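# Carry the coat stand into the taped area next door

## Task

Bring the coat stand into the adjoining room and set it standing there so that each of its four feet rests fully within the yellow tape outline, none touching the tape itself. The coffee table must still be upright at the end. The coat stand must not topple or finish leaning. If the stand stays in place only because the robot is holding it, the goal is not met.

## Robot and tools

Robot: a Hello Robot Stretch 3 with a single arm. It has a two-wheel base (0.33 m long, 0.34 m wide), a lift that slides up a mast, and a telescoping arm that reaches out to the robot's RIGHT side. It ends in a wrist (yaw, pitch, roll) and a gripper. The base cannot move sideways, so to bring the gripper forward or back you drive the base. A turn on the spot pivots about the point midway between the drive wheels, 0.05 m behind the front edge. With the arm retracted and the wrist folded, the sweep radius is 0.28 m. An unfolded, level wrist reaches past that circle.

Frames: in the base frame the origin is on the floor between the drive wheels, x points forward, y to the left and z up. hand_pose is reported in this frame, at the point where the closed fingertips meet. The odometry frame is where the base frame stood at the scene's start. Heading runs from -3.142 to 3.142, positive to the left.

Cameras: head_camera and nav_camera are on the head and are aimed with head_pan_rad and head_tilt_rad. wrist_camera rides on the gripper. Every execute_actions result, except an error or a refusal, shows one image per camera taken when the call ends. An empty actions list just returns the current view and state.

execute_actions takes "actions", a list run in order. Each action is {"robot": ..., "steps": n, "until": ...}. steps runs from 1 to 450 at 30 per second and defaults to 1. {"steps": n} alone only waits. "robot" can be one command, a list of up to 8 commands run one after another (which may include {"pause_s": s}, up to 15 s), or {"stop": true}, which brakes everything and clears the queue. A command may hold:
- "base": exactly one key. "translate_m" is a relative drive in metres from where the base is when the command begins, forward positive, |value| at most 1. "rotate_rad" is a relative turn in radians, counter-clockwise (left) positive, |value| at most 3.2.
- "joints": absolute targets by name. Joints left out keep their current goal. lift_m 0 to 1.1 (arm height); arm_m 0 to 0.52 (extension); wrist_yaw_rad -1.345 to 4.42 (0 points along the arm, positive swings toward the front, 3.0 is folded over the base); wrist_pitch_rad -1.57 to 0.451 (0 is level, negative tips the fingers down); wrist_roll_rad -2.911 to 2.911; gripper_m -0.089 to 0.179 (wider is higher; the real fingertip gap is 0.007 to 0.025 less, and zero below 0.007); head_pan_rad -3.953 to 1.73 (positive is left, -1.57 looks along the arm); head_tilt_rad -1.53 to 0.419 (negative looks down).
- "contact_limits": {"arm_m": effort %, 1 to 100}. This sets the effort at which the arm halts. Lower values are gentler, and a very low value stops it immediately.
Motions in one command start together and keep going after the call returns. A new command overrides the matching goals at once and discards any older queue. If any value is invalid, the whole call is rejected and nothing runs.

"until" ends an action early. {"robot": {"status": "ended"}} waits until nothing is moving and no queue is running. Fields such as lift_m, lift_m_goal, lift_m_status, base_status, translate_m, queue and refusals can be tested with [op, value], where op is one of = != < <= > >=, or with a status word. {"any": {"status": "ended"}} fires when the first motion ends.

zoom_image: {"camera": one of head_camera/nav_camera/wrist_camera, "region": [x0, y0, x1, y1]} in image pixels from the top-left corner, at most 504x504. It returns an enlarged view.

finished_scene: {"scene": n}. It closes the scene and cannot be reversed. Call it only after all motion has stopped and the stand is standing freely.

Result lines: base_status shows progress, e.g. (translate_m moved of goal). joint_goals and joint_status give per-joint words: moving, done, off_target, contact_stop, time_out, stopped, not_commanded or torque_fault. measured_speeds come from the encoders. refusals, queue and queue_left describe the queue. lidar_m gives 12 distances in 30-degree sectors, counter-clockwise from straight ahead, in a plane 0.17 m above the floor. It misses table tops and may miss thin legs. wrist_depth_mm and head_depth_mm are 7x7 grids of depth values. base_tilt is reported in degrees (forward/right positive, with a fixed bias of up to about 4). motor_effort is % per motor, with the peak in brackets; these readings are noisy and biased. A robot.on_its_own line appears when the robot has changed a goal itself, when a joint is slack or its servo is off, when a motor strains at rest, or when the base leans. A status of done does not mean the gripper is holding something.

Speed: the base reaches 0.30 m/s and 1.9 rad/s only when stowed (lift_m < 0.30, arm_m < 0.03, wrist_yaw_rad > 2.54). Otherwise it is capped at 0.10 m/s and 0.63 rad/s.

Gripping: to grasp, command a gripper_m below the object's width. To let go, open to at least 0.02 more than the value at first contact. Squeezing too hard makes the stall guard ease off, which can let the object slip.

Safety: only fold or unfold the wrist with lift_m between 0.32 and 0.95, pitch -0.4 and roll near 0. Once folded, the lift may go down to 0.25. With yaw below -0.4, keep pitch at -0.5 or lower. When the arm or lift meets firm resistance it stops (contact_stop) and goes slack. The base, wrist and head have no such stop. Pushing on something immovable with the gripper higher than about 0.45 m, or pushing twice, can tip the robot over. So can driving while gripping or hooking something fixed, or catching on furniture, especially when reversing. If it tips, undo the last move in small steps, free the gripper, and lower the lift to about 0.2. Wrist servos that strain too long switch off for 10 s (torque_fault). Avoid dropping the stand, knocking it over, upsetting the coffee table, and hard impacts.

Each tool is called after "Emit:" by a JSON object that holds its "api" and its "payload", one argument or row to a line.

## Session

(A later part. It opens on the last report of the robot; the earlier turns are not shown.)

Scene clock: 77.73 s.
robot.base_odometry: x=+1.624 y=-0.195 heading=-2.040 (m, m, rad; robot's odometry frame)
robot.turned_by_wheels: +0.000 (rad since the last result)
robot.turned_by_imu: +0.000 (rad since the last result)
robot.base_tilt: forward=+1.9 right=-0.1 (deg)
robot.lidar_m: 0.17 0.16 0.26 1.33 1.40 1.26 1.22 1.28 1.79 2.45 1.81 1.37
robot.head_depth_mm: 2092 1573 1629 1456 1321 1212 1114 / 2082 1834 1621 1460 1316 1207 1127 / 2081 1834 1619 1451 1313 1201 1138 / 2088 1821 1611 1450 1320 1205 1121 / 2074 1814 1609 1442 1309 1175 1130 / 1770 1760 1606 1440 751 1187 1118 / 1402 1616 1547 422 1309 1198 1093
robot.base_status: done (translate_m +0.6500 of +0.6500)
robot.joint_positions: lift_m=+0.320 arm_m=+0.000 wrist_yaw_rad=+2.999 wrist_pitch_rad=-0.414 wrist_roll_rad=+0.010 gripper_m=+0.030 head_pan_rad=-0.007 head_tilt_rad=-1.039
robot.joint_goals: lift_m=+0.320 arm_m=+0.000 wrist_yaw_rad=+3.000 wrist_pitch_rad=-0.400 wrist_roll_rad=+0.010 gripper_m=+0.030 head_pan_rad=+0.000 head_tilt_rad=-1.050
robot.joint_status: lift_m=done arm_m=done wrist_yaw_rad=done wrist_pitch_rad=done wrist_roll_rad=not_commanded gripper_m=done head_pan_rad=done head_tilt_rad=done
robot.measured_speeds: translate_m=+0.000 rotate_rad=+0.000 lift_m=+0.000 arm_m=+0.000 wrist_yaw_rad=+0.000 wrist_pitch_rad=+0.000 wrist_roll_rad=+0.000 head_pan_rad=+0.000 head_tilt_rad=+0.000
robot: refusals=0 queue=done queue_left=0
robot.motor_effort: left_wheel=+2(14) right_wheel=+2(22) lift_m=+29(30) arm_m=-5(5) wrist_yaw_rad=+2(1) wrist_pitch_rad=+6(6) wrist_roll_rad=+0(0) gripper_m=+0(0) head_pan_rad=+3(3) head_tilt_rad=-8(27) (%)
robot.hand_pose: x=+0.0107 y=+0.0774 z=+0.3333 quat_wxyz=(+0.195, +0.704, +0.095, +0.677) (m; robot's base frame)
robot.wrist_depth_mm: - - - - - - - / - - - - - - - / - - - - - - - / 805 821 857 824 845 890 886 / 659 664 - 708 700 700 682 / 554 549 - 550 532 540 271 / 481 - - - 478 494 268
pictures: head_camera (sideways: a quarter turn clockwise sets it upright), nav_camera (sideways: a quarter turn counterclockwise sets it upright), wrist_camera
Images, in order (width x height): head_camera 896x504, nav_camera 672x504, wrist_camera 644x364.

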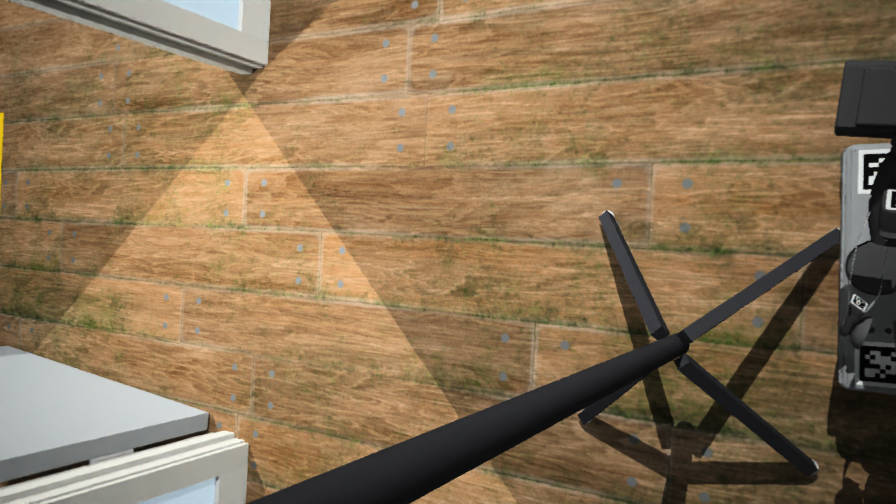

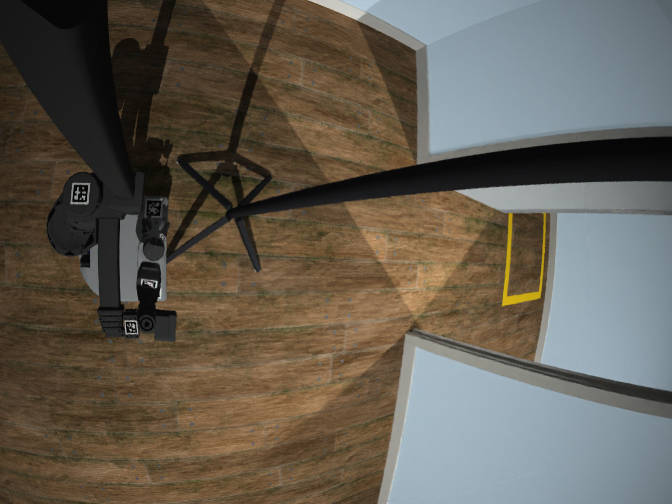

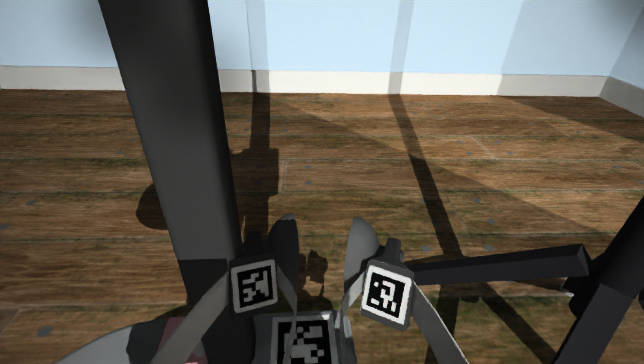

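Emit:
{"api": "execute_actions", "payload": {
  "actions": [
    {"robot":[{"base":{"translate_m":-0.06},"joints":{"lift_m":0.27}},{"base":{"rotate_rad":-0.9}},{"base":{"translate_m":-0.274}},{"base":{"rotate_rad":0.73}},{"joints":{"lift_m":0.32}},{"base":{"translate_m":0.5}}],"steps":450,"until":{"robot":{"status":"ended"}}},
    {"steps":200,"until":{"robot":{"status":"ended"}}}
  ]
}}

Scene clock: 93.47 s.
robot.base_odometry: x=+1.621 y=-0.488 heading=-2.210 (m, m, rad; robot's odometry frame)
robot.turned_by_wheels: -0.170 (rad since the last result)
robot.turned_by_imu: -0.009 (rad since the last result)
robot.base_tilt: forward=+1.9 right=-0.1 (deg)
robot.lidar_m: 0.27 1.12 1.19 1.16 1.21 1.50 1.45 1.52 2.12 2.62 0.16 0.29
robot.head_depth_mm: 2079 1843 - 1404 1316 1209 1120 / 2093 1821 1611 335 1267 1211 1133 / 2075 1809 1611 1445 1296 1164 1124 / 2051 1796 1601 1439 1314 1191 1124 / 1741 1739 1605 1438 1314 1199 1120 / 1238 1377 1542 1442 1310 1195 1118 / 1081 1296 1537 1438 1309 1199 1103
robot.base_status: done (translate_m +0.4999 of +0.5000)
robot.joint_positions: lift_m=+0.320 arm_m=+0.000 wrist_yaw_rad=+3.000 wrist_pitch_rad=-0.416 wrist_roll_rad=+0.010 gripper_m=+0.030 head_pan_rad=-0.004 head_tilt_rad=-1.045
robot.joint_goals: lift_m=+0.320 arm_m=+0.000 wrist_yaw_rad=+3.000 wrist_pitch_rad=-0.400 wrist_roll_rad=+0.010 gripper_m=+0.030 head_pan_rad=+0.000 head_tilt_rad=-1.050
robot.joint_status: lift_m=done arm_m=done wrist_yaw_rad=done wrist_pitch_rad=done wrist_roll_rad=not_commanded gripper_m=done head_pan_rad=done head_tilt_rad=done
robot.measured_speeds: translate_m=+0.000 rotate_rad=+0.000 lift_m=+0.000 arm_m=+0.000 wrist_yaw_rad=+0.000 wrist_pitch_rad=+0.000 wrist_roll_rad=+0.000 head_pan_rad=+0.000 head_tilt_rad=+0.000
robot: refusals=0 queue=done queue_left=0
robot.motor_effort: left_wheel=+5(70) right_wheel=+8(53) lift_m=+27(32) arm_m=-4(5) wrist_yaw_rad=+0(1) wrist_pitch_rad=+6(7) wrist_roll_rad=+0(0) gripper_m=+0(0) head_pan_rad=+1(3) head_tilt_rad=-3(8) (%)
robot.hand_pose: x=+0.0105 y=+0.0773 z=+0.3329 quat_wxyz=(+0.195, +0.703, +0.096, +0.677) (m; robot's base frame)
robot.wrist_depth_mm: - - - - - - - / - - - - - - - / - - - - - - - / 800 809 832 847 876 850 897 / 659 666 - 702 686 694 708 / 548 555 - 562 574 576 580 / 477 - - - 489 498 501
pictures: head_camera (sideways: a quarter turn clockwise sets it upright), nav_camera (sideways: a quarter turn counterclockwise sets it upright), wrist_camera
Images, in order (width x height): head_camera 896x504, nav_camera 672x504, wrist_camera 644x364.

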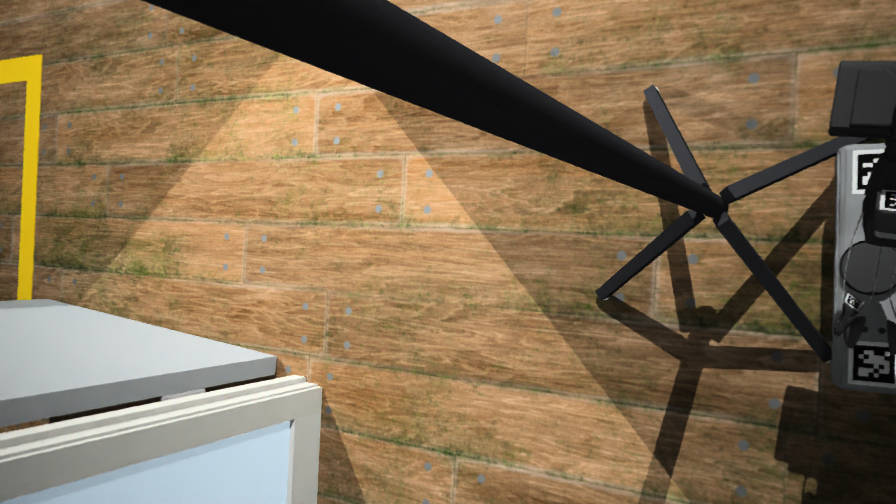

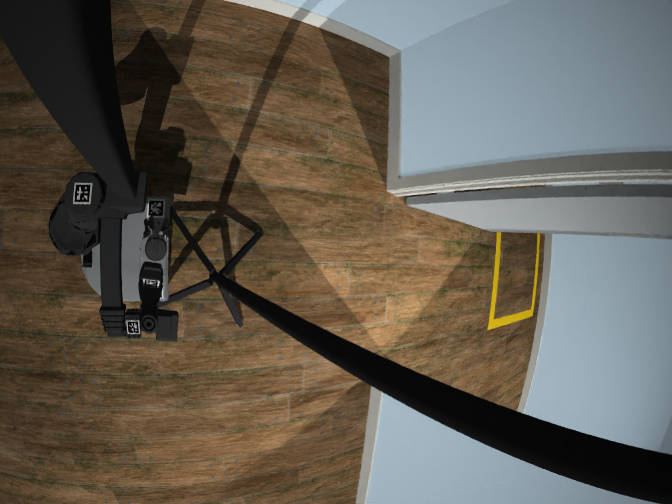

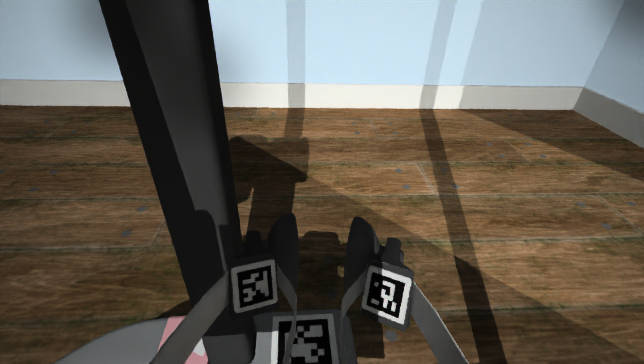

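Emit:
{"api": "execute_actions", "payload": {
  "actions": [
    {"robot":[{"base":{"rotate_rad":-0.14}},{"base":{"translate_m":0.5}}],"steps":450,"until":{"robot":{"status":"ended"}}}
  ]
}}

Scene clock: 101.83 s.
robot.base_odometry: x=+1.270 y=-0.843 heading=-2.350 (m, m, rad; robot's odometry frame)
robot.turned_by_wheels: -0.140 (rad since the last result)
robot.turned_by_imu: -0.143 (rad since the last result)
robot.base_tilt: forward=+1.9 right=+0.0 (deg)
robot.lidar_m: 2.83 0.69 0.72 1.21 1.23 1.55 1.95 1.97 0.18 0.18 0.29 0.78
robot.head_depth_mm: 2072 1814 1605 1417 1315 1204 1078 / 2078 1806 1605 1454 1314 1208 932 / 2055 1809 1606 1451 1311 1191 1130 / 2069 1807 1598 1443 1311 1204 1127 / 2060 1793 1605 1440 1310 1203 1131 / 2060 1787 1595 1435 1306 1199 1122 / 1417 1398 1385 1379 1309 1196 1107
robot.base_status: done (translate_m +0.5000 of +0.5000)
robot.joint_positions: lift_m=+0.320 arm_m=+0.000 wrist_yaw_rad=+2.998 wrist_pitch_rad=-0.416 wrist_roll_rad=+0.010 gripper_m=+0.030 head_pan_rad=-0.004 head_tilt_rad=-1.045
robot.joint_goals: lift_m=+0.320 arm_m=+0.000 wrist_yaw_rad=+3.000 wrist_pitch_rad=-0.400 wrist_roll_rad=+0.010 gripper_m=+0.030 head_pan_rad=+0.000 head_tilt_rad=-1.050
robot.joint_status: lift_m=done arm_m=done wrist_yaw_rad=done wrist_pitch_rad=done wrist_roll_rad=not_commanded gripper_m=done head_pan_rad=done head_tilt_rad=done
robot.measured_speeds: translate_m=+0.000 rotate_rad=+0.000 lift_m=+0.000 arm_m=+0.000 wrist_yaw_rad=+0.000 wrist_pitch_rad=+0.000 wrist_roll_rad=+0.000 head_pan_rad=+0.000 head_tilt_rad=+0.000
robot: refusals=0 queue=done queue_left=0
robot.motor_effort: left_wheel=+1(16) right_wheel=-2(25) lift_m=+26(27) arm_m=-1(4) wrist_yaw_rad=+3(18) wrist_pitch_rad=+7(6) wrist_roll_rad=+0(0) gripper_m=+0(0) head_pan_rad=+2(2) head_tilt_rad=-4(3) (%)
robot.hand_pose: x=+0.0109 y=+0.0774 z=+0.3330 quat_wxyz=(+0.196, +0.704, +0.095, +0.676) (m; robot's base frame)
robot.wrist_depth_mm: - - - - - 787 578 / - - - - - 804 577 / - - - - - 819 605 / 807 841 828 848 839 790 670 / 645 664 - 696 695 697 683 / 550 553 - 563 578 582 585 / 473 - - - 483 502 499
pictures: head_camera (sideways: a quarter turn clockwise sets it upright), nav_camera (sideways: a quarter turn counterclockwise sets it upright), wrist_camera
Images, in order (width x height): head_camera 896x504, nav_camera 672x504, wrist_camera 644x364.

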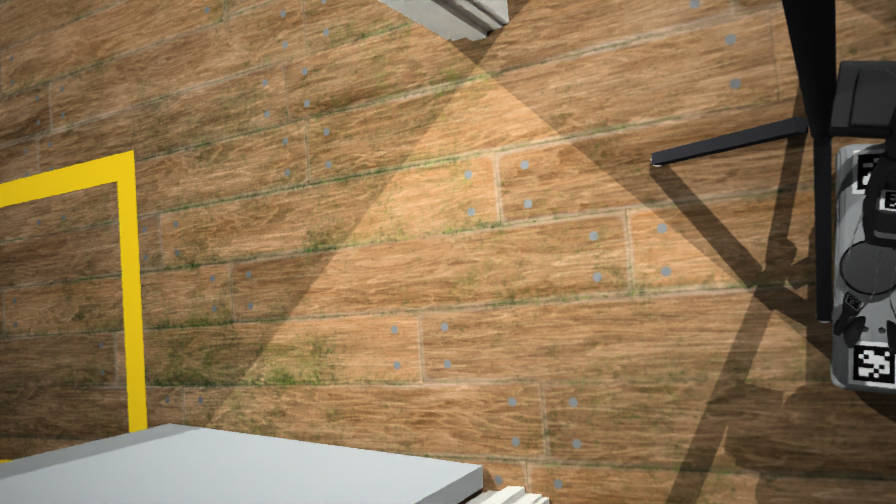

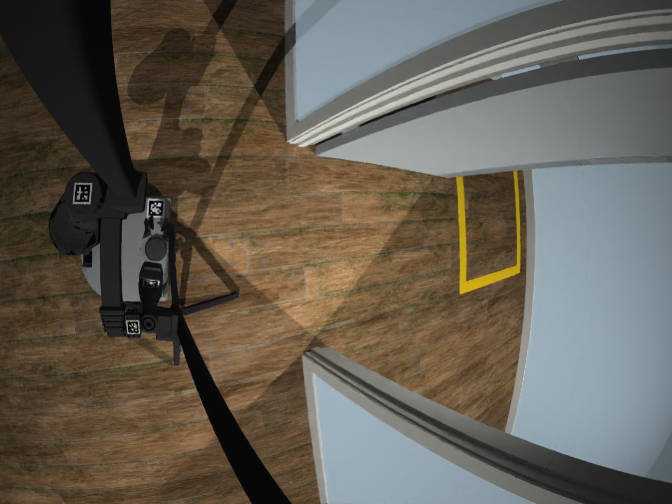

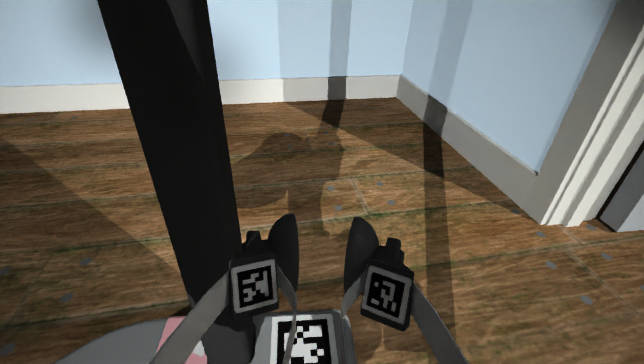

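Emit:
{"api": "execute_actions", "payload": {
  "actions": [
    {"robot":[{"base":{"translate_m":-0.3},"joints":{"lift_m":0.33}},{"joints":{"wrist_yaw_rad":1.57,"gripper_m":0.15,"arm_m":0.04,"head_pan_rad":-0.3}},{"base":{"translate_m":0.12}}],"steps":450,"until":{"robot":{"status":"ended"}}}
  ]
}}

Scene clock: 110.80 s.
robot.base_odometry: x=+1.396 y=-0.715 heading=-2.350 (m, m, rad; robot's odometry frame)
robot.turned_by_wheels: +0.000 (rad since the last result)
robot.turned_by_imu: -0.001 (rad since the last result)
robot.base_tilt: forward=+1.9 right=+0.0 (deg)
robot.lidar_m: 0.24 0.83 0.97 1.19 1.21 1.53 1.77 1.79 2.26 2.59 0.21 0.24
robot.head_depth_mm: 915 324 365 1452 1317 1208 1139 / 951 1093 1306 519 1299 1217 1100 / 2071 1814 1557 1448 1262 1179 1129 / 2051 1806 1608 1445 1313 1187 1134 / 2052 1795 1598 1441 1311 1192 1125 / 2053 1798 1602 1441 1307 1194 1107 / 2033 1787 1590 1428 1306 1195 1103
robot.base_status: done (translate_m +0.1200 of +0.1200)
robot.joint_positions: lift_m=+0.330 arm_m=+0.040 wrist_yaw_rad=+1.572 wrist_pitch_rad=-0.416 wrist_roll_rad=+0.010 gripper_m=+0.150 head_pan_rad=-0.293 head_tilt_rad=-1.045
robot.joint_goals: lift_m=+0.330 arm_m=+0.040 wrist_yaw_rad=+1.570 wrist_pitch_rad=-0.400 wrist_roll_rad=+0.010 gripper_m=+0.150 head_pan_rad=-0.300 head_tilt_rad=-1.050
robot.joint_status: lift_m=done arm_m=done wrist_yaw_rad=done wrist_pitch_rad=done wrist_roll_rad=not_commanded gripper_m=done head_pan_rad=done head_tilt_rad=done
robot.measured_speeds: translate_m=+0.000 rotate_rad=+0.000 lift_m=+0.000 arm_m=+0.000 wrist_yaw_rad=+0.000 wrist_pitch_rad=+0.000 wrist_roll_rad=+0.000 head_pan_rad=+0.000 head_tilt_rad=+0.000
robot: refusals=0 queue=done queue_left=0
robot.motor_effort: left_wheel=+0(4) right_wheel=-1(6) lift_m=+31(31) arm_m=+4(2) wrist_yaw_rad=-2(3) wrist_pitch_rad=+6(5) wrist_roll_rad=+0(0) gripper_m=+0(83) head_pan_rad=-3(25) head_tilt_rad=-3(4) (%)
robot.hand_pose: x=+0.2033 y=-0.1845 z=+0.3427 quat_wxyz=(+0.591, +0.594, -0.388, +0.383) (m; robot's base frame)
robot.wrist_depth_mm: 733 - - 138 - 690 685 / 761 - - 149 - 724 757 / 747 952 - 166 - 799 822 / 789 827 846 185 882 864 859 / 667 704 678 211 719 728 716 / 570 - 576 244 589 - 597 / 484 488 293 475 289 493 504
pictures: head_camera (sideways: a quarter turn clockwise sets it upright), nav_camera (sideways: a quarter turn counterclockwise sets it upright), wrist_camera
Images, in order (width x height): head_camera 896x504, nav_camera 672x504, wrist_camera 644x364.

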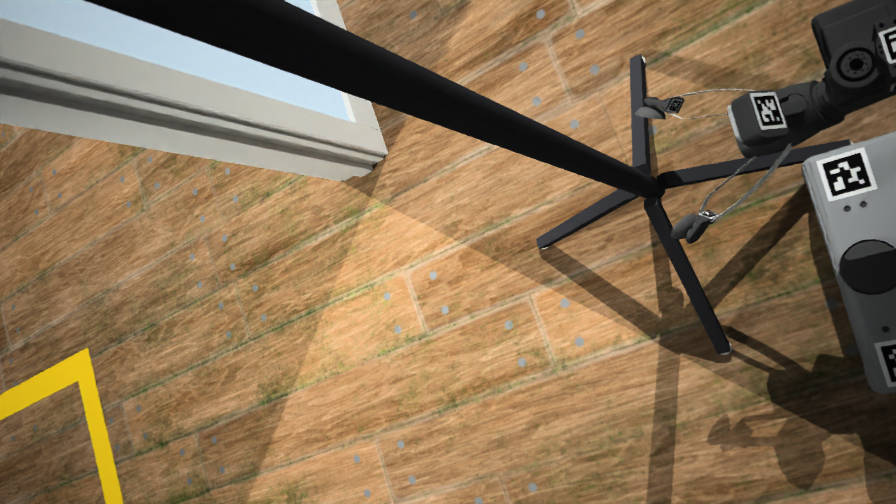

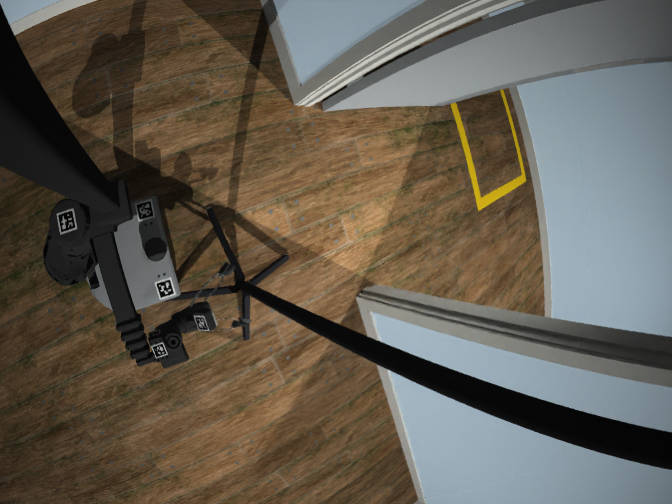

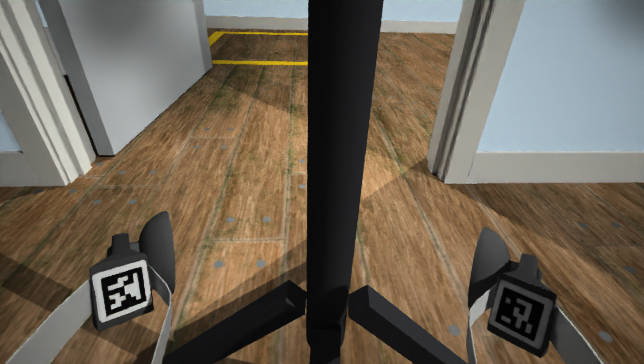

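Emit:
{"api": "execute_actions", "payload": {
  "actions": [
    {"robot":[{"base":{"translate_m":0.055}},{"joints":{"gripper_m":-0.03,"head_pan_rad":-0.15}},{"joints":{"lift_m":0.34}},{"base":{"rotate_rad":0.11}},{"base":{"translate_m":0.35}}],"steps":450,"until":{"robot":{"status":"ended"}}}
  ]
}}

Scene clock: 122.37 s.
robot.base_odometry: x=+1.141 y=-1.029 heading=-2.239 (m, m, rad; robot's odometry frame)
robot.turned_by_wheels: +0.110 (rad since the last result)
robot.turned_by_imu: -0.001 (rad since the last result)
robot.base_tilt: forward=+1.9 right=-0.1 (deg)
robot.lidar_m: 2.62 0.61 0.55 1.01 1.25 1.59 2.16 2.19 2.76 0.20 0.18 0.17
robot.head_depth_mm: 2083 1821 1620 1307 531 1196 1129 / 2069 1817 1609 1446 1318 1176 1014 / 2074 1814 1611 1445 1310 1172 1138 / 2072 1805 1600 1440 1312 1204 1137 / 2053 1804 1601 1440 1306 1198 1124 / 2049 1783 1596 1433 1306 1199 1121 / 2045 1786 1601 1428 1306 1195 1104
robot.base_status: done (translate_m +0.3500 of +0.3500)
robot.joint_positions: lift_m=+0.340 arm_m=+0.040 wrist_yaw_rad=+1.570 wrist_pitch_rad=-0.471 wrist_roll_rad=+0.009 gripper_m=-0.021 head_pan_rad=-0.156 head_tilt_rad=-1.045
robot.joint_goals: lift_m=+0.340 arm_m=+0.040 wrist_yaw_rad=+1.570 wrist_pitch_rad=-0.400 wrist_roll_rad=+0.009 gripper_m=-0.021 head_pan_rad=-0.150 head_tilt_rad=-1.050
robot.joint_status: lift_m=done arm_m=done wrist_yaw_rad=done wrist_pitch_rad=done wrist_roll_rad=not_commanded gripper_m=done head_pan_rad=done head_tilt_rad=done
robot.measured_speeds: translate_m=+0.000 rotate_rad=+0.000 lift_m=+0.000 arm_m=+0.000 wrist_yaw_rad=+0.000 wrist_pitch_rad=+0.000 wrist_roll_rad=+0.000 head_pan_rad=+0.000 head_tilt_rad=+0.000
robot: refusals=0 queue=done queue_left=0
robot.on_its_own: gripper_m is held at -0.021, not at your -0.030, by its stall guard, which is not easing now
robot.motor_effort: left_wheel=+0(11) right_wheel=-1(34) lift_m=+25(40) arm_m=-3(4) wrist_yaw_rad=+1(58) wrist_pitch_rad=+28(31) wrist_roll_rad=+0(1) gripper_m=-19(98) head_pan_rad=+3(18) head_tilt_rad=-4(3) (%)
robot.hand_pose: x=+0.1961 y=-0.1855 z=+0.3409 quat_wxyz=(+0.602, +0.604, -0.372, +0.366) (m; robot's base frame)
robot.wrist_depth_mm: 704 - - 69 - - 343 / 725 - - 76 - - 356 / 731 933 992 84 - 955 375 / 705 769 789 94 813 506 419 / 639 644 664 108 667 527 472 / 552 541 574 122 571 536 537 / 471 486 475 155 479 496 491
pictures: head_camera (sideways: a quarter turn clockwise sets it upright), nav_camera (sideways: a quarter turn counterclockwise sets it upright), wrist_camera
Images, in order (width x height): head_camera 896x504, nav_camera 672x504, wrist_camera 644x364.

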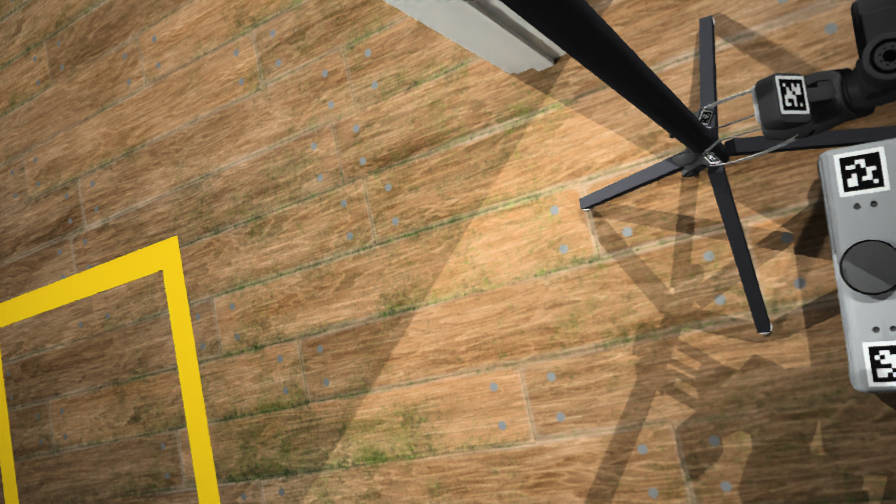

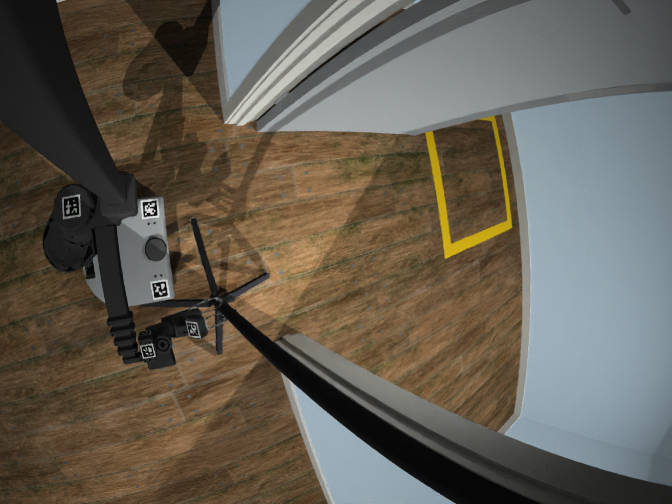

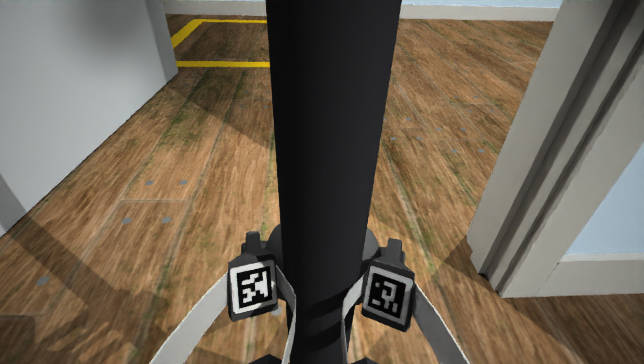

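Drifts right; compensate.

Emit:
{"api": "execute_actions", "payload": {
  "actions": [
    {"robot":{"base":{"rotate_rad":0.4},"joints":{"head_pan_rad":0,"head_tilt_rad":-1.2}},"steps":450,"until":{"robot":{"status":"ended"}}}
  ]
}}

Emit:
{"api": "execute_actions", "payload": {
  "actions": [
    {"robot":{"base":{"translate_m":0.2}},"steps":450,"until":{"robot":{"status":"ended"}}}
  ]
}}

Scene clock: 126.13 s.
robot.base_odometry: x=+1.141 y=-1.029 heading=-1.839 (m, m, rad; robot's odometry frame)
robot.turned_by_wheels: +0.400 (rad since the last result)
robot.turned_by_imu: +0.390 (rad since the last result)
robot.base_tilt: forward=+1.9 right=-0.1 (deg)
robot.lidar_m: 0.69 0.55 0.77 1.24 1.44 2.16 2.16 2.53 2.54 0.20 0.18 0.18
robot.head_depth_mm: 1699 1560 1451 1351 1234 1193 - / 1701 1566 1450 1352 1228 1100 1130 / 1672 1563 1452 1351 1269 1199 - / 1252 1511 1446 1352 1256 1201 - / 948 1127 1372 1344 1255 1198 - / 768 877 1079 1309 1253 1180 - / 655 772 919 1247 1254 1181 1131
robot.base_status: done (rotate_rad +0.3998 of +0.4000)
robot.joint_positions: lift_m=+0.340 arm_m=+0.040 wrist_yaw_rad=+1.523 wrist_pitch_rad=-0.469 wrist_roll_rad=+0.014 gripper_m=-0.018 head_pan_rad=-0.006 head_tilt_rad=-1.187
robot.joint_goals: lift_m=+0.340 arm_m=+0.040 wrist_yaw_rad=+1.525 wrist_pitch_rad=-0.400 wrist_roll_rad=+0.014 gripper_m=-0.019 head_pan_rad=+0.000 head_tilt_rad=-1.200
robot.joint_status: lift_m=done arm_m=done wrist_yaw_rad=done wrist_pitch_rad=done wrist_roll_rad=not_commanded gripper_m=done head_pan_rad=done head_tilt_rad=done
robot.measured_speeds: translate_m=+0.000 rotate_rad=+0.000 lift_m=+0.000 arm_m=+0.000 wrist_yaw_rad=+0.000 wrist_pitch_rad=+0.000 wrist_roll_rad=+0.000 head_pan_rad=+0.000 head_tilt_rad=+0.000
robot: refusals=0 queue=done queue_left=0
robot.on_its_own: wrist_yaw_rad is held at +1.525, not at your +1.570, by its stall guard, which is not easing now; gripper_m is held at -0.019, not at your -0.030, by its stall guard, which is not easing now
robot.motor_effort: left_wheel=-3(16) right_wheel=+2(33) lift_m=+25(25) arm_m=-6(7) wrist_yaw_rad=+3(84) wrist_pitch_rad=+27(30) wrist_roll_rad=-2(2) gripper_m=-19(28) head_pan_rad=+3(18) head_tilt_rad=-9(31) (%)
robot.hand_pose: x=+0.1960 y=-0.1957 z=+0.3412 quat_wxyz=(+0.609, +0.596, -0.388, +0.352) (m; robot's base frame)
robot.wrist_depth_mm: 489 612 802 69 - - - / 519 643 927 76 - - - / 555 671 920 84 - - - / 571 715 788 94 802 831 818 / 593 644 663 108 671 670 680 / 544 552 573 124 578 572 569 / 474 481 482 152 490 493 488
pictures: head_camera (sideways: a quarter turn clockwise sets it upright), nav_camera (sideways: a quarter turn counterclockwise sets it upright), wrist_camera
Images, in order (width x height): head_camera 896x504, nav_camera 672x504, wrist_camera 644x364.

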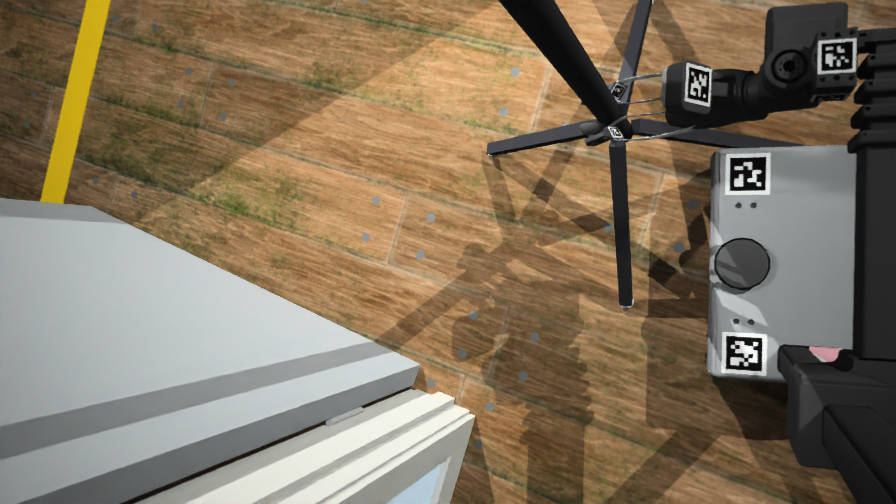

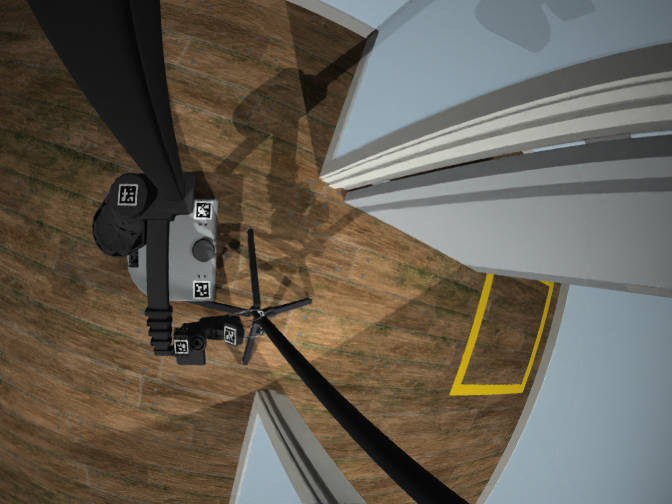

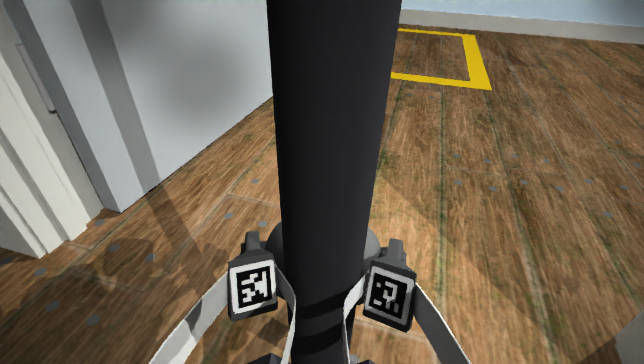

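Scene clock: 129.07 s.
robot.base_odometry: x=+1.088 y=-1.222 heading=-1.840 (m, m, rad; robot's odometry frame)
robot.turned_by_wheels: +0.000 (rad since the last result)
robot.turned_by_imu: -0.003 (rad since the last result)
robot.base_tilt: forward=+1.9 right=-0.1 (deg)
robot.lidar_m: 0.57 0.41 0.40 1.18 1.38 2.35 2.35 2.74 2.60 0.19 0.18 0.18
robot.head_depth_mm: 1710 1566 1449 1356 1235 1189 - / 1699 1570 1451 1348 1238 1052 1128 / 1674 1568 1452 1348 1262 1201 - / 1036 1305 1434 1348 1263 1197 - / 789 932 1140 1319 1258 1192 - / 635 724 845 1046 1240 1181 - / 532 592 687 871 1219 1182 1128
robot.base_status: done (translate_m +0.1999 of +0.2000)
robot.joint_positions: lift_m=+0.340 arm_m=+0.040 wrist_yaw_rad=+1.521 wrist_pitch_rad=-0.474 wrist_roll_rad=+0.014 gripper_m=-0.018 head_pan_rad=-0.006 head_tilt_rad=-1.187
robot.joint_goals: lift_m=+0.340 arm_m=+0.040 wrist_yaw_rad=+1.525 wrist_pitch_rad=-0.400 wrist_roll_rad=+0.014 gripper_m=-0.019 head_pan_rad=+0.000 head_tilt_rad=-1.200
robot.joint_status: lift_m=done arm_m=done wrist_yaw_rad=done wrist_pitch_rad=done wrist_roll_rad=not_commanded gripper_m=done head_pan_rad=done head_tilt_rad=done
robot.measured_speeds: translate_m=+0.000 rotate_rad=+0.000 lift_m=+0.000 arm_m=+0.000 wrist_yaw_rad=+0.000 wrist_pitch_rad=+0.000 wrist_roll_rad=+0.000 head_pan_rad=+0.000 head_tilt_rad=+0.000
robot: refusals=0 queue=done queue_left=0
robot.on_its_own: wrist_yaw_rad is held at +1.525, not at your +1.570, by its stall guard, which is not easing now; gripper_m is held at -0.019, not at your -0.030, by its stall guard, which is not easing now; right_wheel is at rest, and its effort (+20) is outside its rest range (-18 to +18)
robot.motor_effort: left_wheel=-2(2) right_wheel=+20(30) lift_m=+24(25) arm_m=-5(6) wrist_yaw_rad=+4(6) wrist_pitch_rad=+29(31) wrist_roll_rad=-2(2) gripper_m=-18(19) head_pan_rad=+3(3) head_tilt_rad=-9(9) (%)
robot.hand_pose: x=+0.1953 y=-0.1961 z=+0.3402 quat_wxyz=(+0.610, +0.596, -0.387, +0.349) (m; robot's base frame)
robot.wrist_depth_mm: 422 543 725 68 - - - / 429 564 794 75 - - - / 455 592 864 83 - - - / 469 603 801 94 790 818 828 / 488 610 660 108 659 676 687 / 520 552 575 121 559 566 573 / 473 473 475 155 477 489 494
pictures: head_camera (sideways: a quarter turn clockwise sets it upright), nav_camera (sideways: a quarter turn counterclockwise sets it upright), wrist_camera
Images, in order (width x height): head_camera 896x504, nav_camera 672x504, wrist_camera 644x364.

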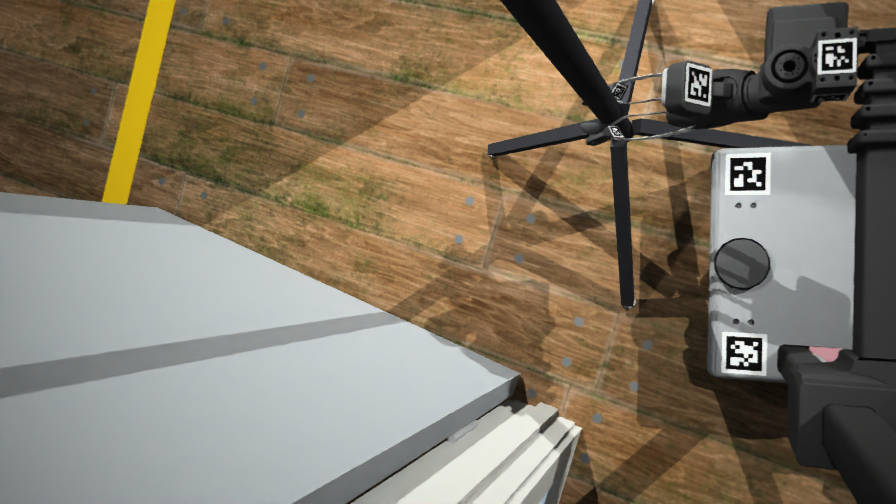

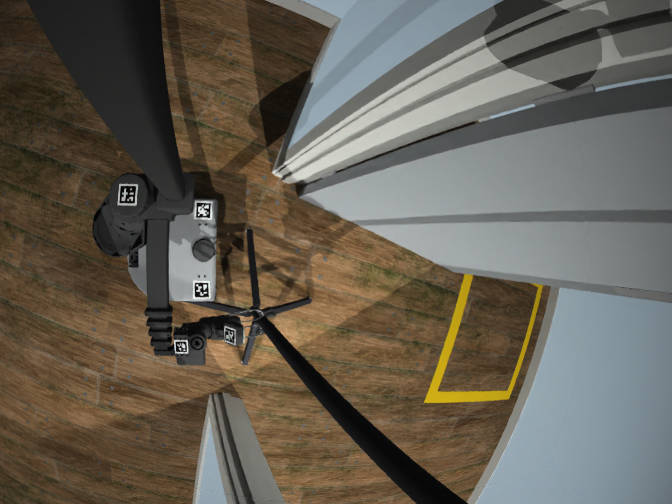

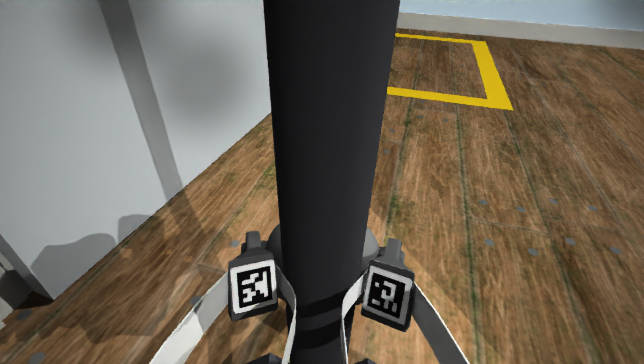

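Emit:
{"api": "execute_actions", "payload": {
  "actions": [
    {"robot":[{"base":{"translate_m":0.1}},{"base":{"rotate_rad":-0.35}},{"base":{"translate_m":0.7}}],"steps":450,"until":{"robot":{"status":"ended"}}}
  ]
}}

Scene clock: 143.57 s.
robot.base_odometry: x=+0.655 y=-1.888 heading=-2.190 (m, m, rad; robot's odometry frame)
robot.turned_by_wheels: -0.350 (rad since the last result)
robot.turned_by_imu: -0.347 (rad since the last result)
robot.base_tilt: forward=+1.9 right=+0.0 (deg)
robot.lidar_m: 1.63 0.42 0.31 0.29 0.30 0.42 3.16 3.21 0.73 0.20 0.20 0.15
robot.head_depth_mm: 1691 1573 1454 1352 1232 1185 - / 1687 1568 1453 1351 1266 1176 1113 / 1676 1567 1448 1350 1253 1201 - / 1666 1559 1449 1348 1261 1197 - / 1670 1551 1450 1342 1251 1189 - / 1667 1549 1448 1346 1249 1179 - / 1671 1555 1439 1053 990 999 944
robot.base_status: done (translate_m +0.6999 of +0.7000)
robot.joint_positions: lift_m=+0.340 arm_m=+0.040 wrist_yaw_rad=+1.588 wrist_pitch_rad=-0.472 wrist_roll_rad=+0.002 gripper_m=-0.015 head_pan_rad=-0.006 head_tilt_rad=-1.187
robot.joint_goals: lift_m=+0.340 arm_m=+0.040 wrist_yaw_rad=+1.582 wrist_pitch_rad=-0.400 wrist_roll_rad=+0.002 gripper_m=-0.016 head_pan_rad=+0.000 head_tilt_rad=-1.200
robot.joint_status: lift_m=done arm_m=done wrist_yaw_rad=done wrist_pitch_rad=done wrist_roll_rad=not_commanded gripper_m=done head_pan_rad=done head_tilt_rad=done
robot.measured_speeds: translate_m=+0.000 rotate_rad=+0.000 lift_m=+0.000 arm_m=+0.000 wrist_yaw_rad=+0.000 wrist_pitch_rad=+0.000 wrist_roll_rad=+0.000 head_pan_rad=+0.000 head_tilt_rad=+0.000
robot: refusals=0 queue=done queue_left=0
robot.on_its_own: gripper_m is held at -0.016, not at your -0.030, by its stall guard, which is not easing now
robot.motor_effort: left_wheel=+0(8) right_wheel=+16(27) lift_m=+24(25) arm_m=+0(5) wrist_yaw_rad=-8(46) wrist_pitch_rad=+28(29) wrist_roll_rad=+5(5) gripper_m=-18(24) head_pan_rad=+3(3) head_tilt_rad=-9(9) (%)
robot.hand_pose: x=+0.1959 y=-0.1812 z=+0.3407 quat_wxyz=(+0.600, +0.606, -0.364, +0.374) (m; robot's base frame)
robot.wrist_depth_mm: - - - 67 - - - / - - - 73 - - - / 986 964 992 81 992 - - / 756 766 784 91 845 827 816 / 626 656 678 105 666 686 698 / 532 547 569 121 577 571 582 / 474 479 478 147 494 491 499
pictures: head_camera (sideways: a quarter turn clockwise sets it upright), nav_camera (sideways: a quarter turn counterclockwise sets it upright), wrist_camera
Images, in order (width x height): head_camera 896x504, nav_camera 672x504, wrist_camera 644x364.

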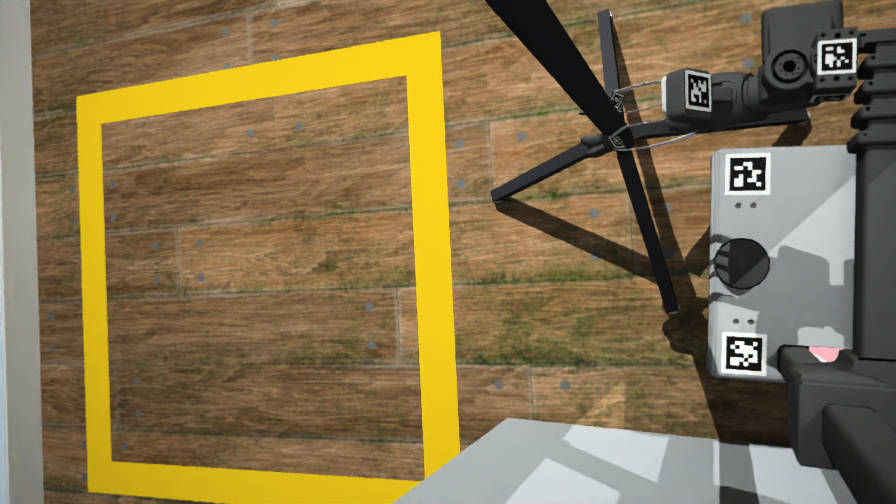

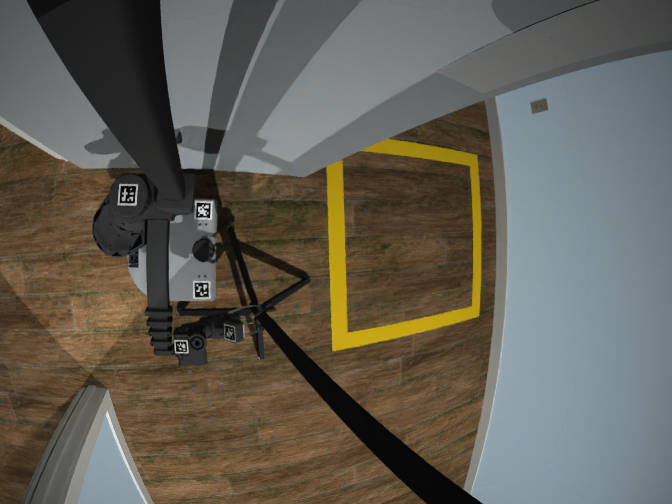

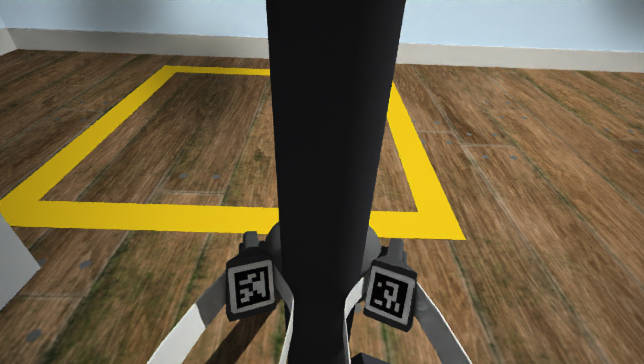

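Emit:
{"api": "execute_actions", "payload": {
  "actions": [
    {"robot":[{"base":{"translate_m":0.65}},{"base":{"rotate_rad":0.6}},{"base":{"translate_m":0.12}},{"joints":{"gripper_m":0.15,"lift_m":0.33}},{"base":{"translate_m":-0.2},"joints":{"head_pan_rad":-0.6}}],"steps":450,"until":{"robot":{"status":"ended"}}},
    {"steps":300,"until":{"robot":{"status":"ended"}}}
  ]
}}

Scene clock: 159.33 s.
robot.base_odometry: x=+0.275 y=-2.537 heading=-1.590 (m, m, rad; robot's odometry frame)
robot.turned_by_wheels: +0.600 (rad since the last result)
robot.turned_by_imu: +0.581 (rad since the last result)
robot.base_tilt: forward=+1.9 right=-0.1 (deg)
robot.lidar_m: 0.91 1.23 1.20 1.24 0.68 1.16 1.36 1.76 1.97 0.19 0.18 0.17
robot.head_depth_mm: 919 1090 1352 1353 1147 1191 - / 973 1174 1408 1352 1244 1160 1130 / 1038 1268 1430 1345 1262 1202 - / 1105 1371 1444 1349 1264 1199 - / 1188 1475 1446 1344 1253 1196 - / 1276 1517 1437 1342 1256 1179 - / 1393 1553 1437 1338 1253 1182 1129
robot.base_status: done (translate_m +0.1200 of +0.1200)
robot.joint_positions: lift_m=+0.334 arm_m=+0.040 wrist_yaw_rad=+1.580 wrist_pitch_rad=-0.420 wrist_roll_rad=+0.015 gripper_m=+0.150 head_pan_rad=-0.006 head_tilt_rad=-1.188
robot.joint_goals: lift_m=+0.334 arm_m=+0.040 wrist_yaw_rad=+1.582 wrist_pitch_rad=-0.400 wrist_roll_rad=+0.015 gripper_m=+0.150 head_pan_rad=+0.000 head_tilt_rad=-1.200
robot.joint_status: lift_m=contact_stop arm_m=done wrist_yaw_rad=done wrist_pitch_rad=done wrist_roll_rad=not_commanded gripper_m=done head_pan_rad=done head_tilt_rad=done
robot.measured_speeds: translate_m=+0.000 rotate_rad=+0.000 lift_m=+0.000 arm_m=+0.000 wrist_yaw_rad=+0.000 wrist_pitch_rad=+0.000 wrist_roll_rad=+0.000 head_pan_rad=+0.000 head_tilt_rad=+0.000
robot: refusals=0 queue=dropped queue_left=0
robot.on_its_own: lift_m is slack since a contact_stop, until your next command for it
robot.motor_effort: left_wheel=-1(12) right_wheel=+2(29) lift_m=+22(22) arm_m=-5(5) wrist_yaw_rad=+3(81) wrist_pitch_rad=+8(29) wrist_roll_rad=-3(7) gripper_m=+0(81) head_pan_rad=+3(3) head_tilt_rad=-9(8) (%)
robot.hand_pose: x=+0.2027 y=-0.1832 z=+0.3458 quat_wxyz=(+0.589, +0.598, -0.386, +0.383) (m; robot's base frame)
robot.wrist_depth_mm: - - 946 67 643 598 530 / - - - 73 702 635 561 / - - - 80 765 679 601 / 850 848 843 88 809 721 615 / 677 698 690 100 707 699 655 / 585 - 574 114 586 - 602 / 488 494 490 136 507 493 512
pictures: head_camera (sideways: a quarter turn clockwise sets it upright), nav_camera (sideways: a quarter turn counterclockwise sets it upright), wrist_camera
dropped: robot: command 3 of its queue: lift_m: contact_stop
Images, in order (width x height): head_camera 896x504, nav_camera 672x504, wrist_camera 644x364.

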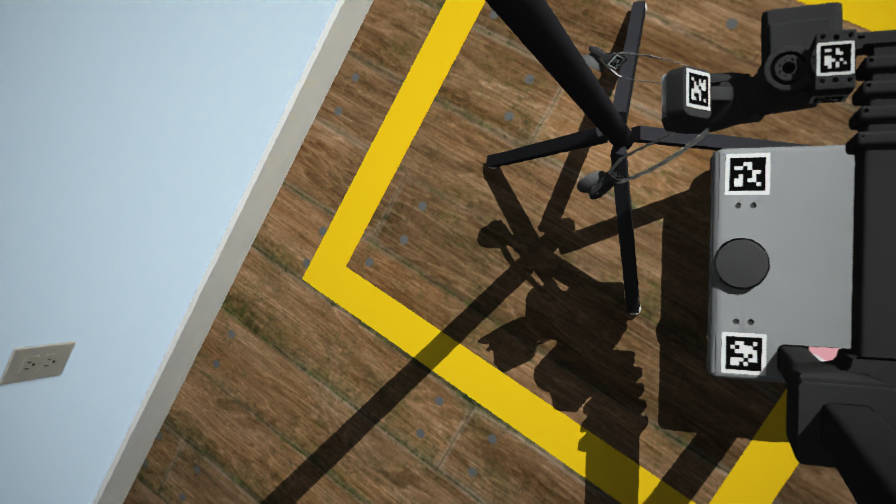

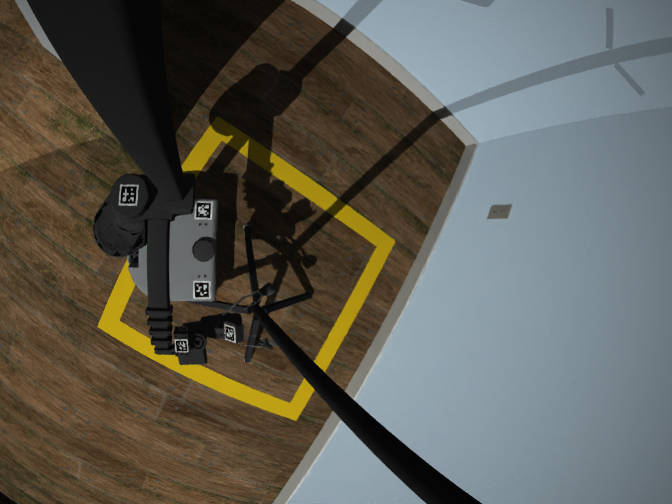

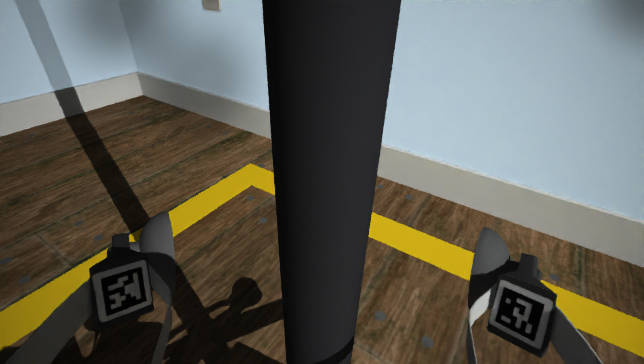

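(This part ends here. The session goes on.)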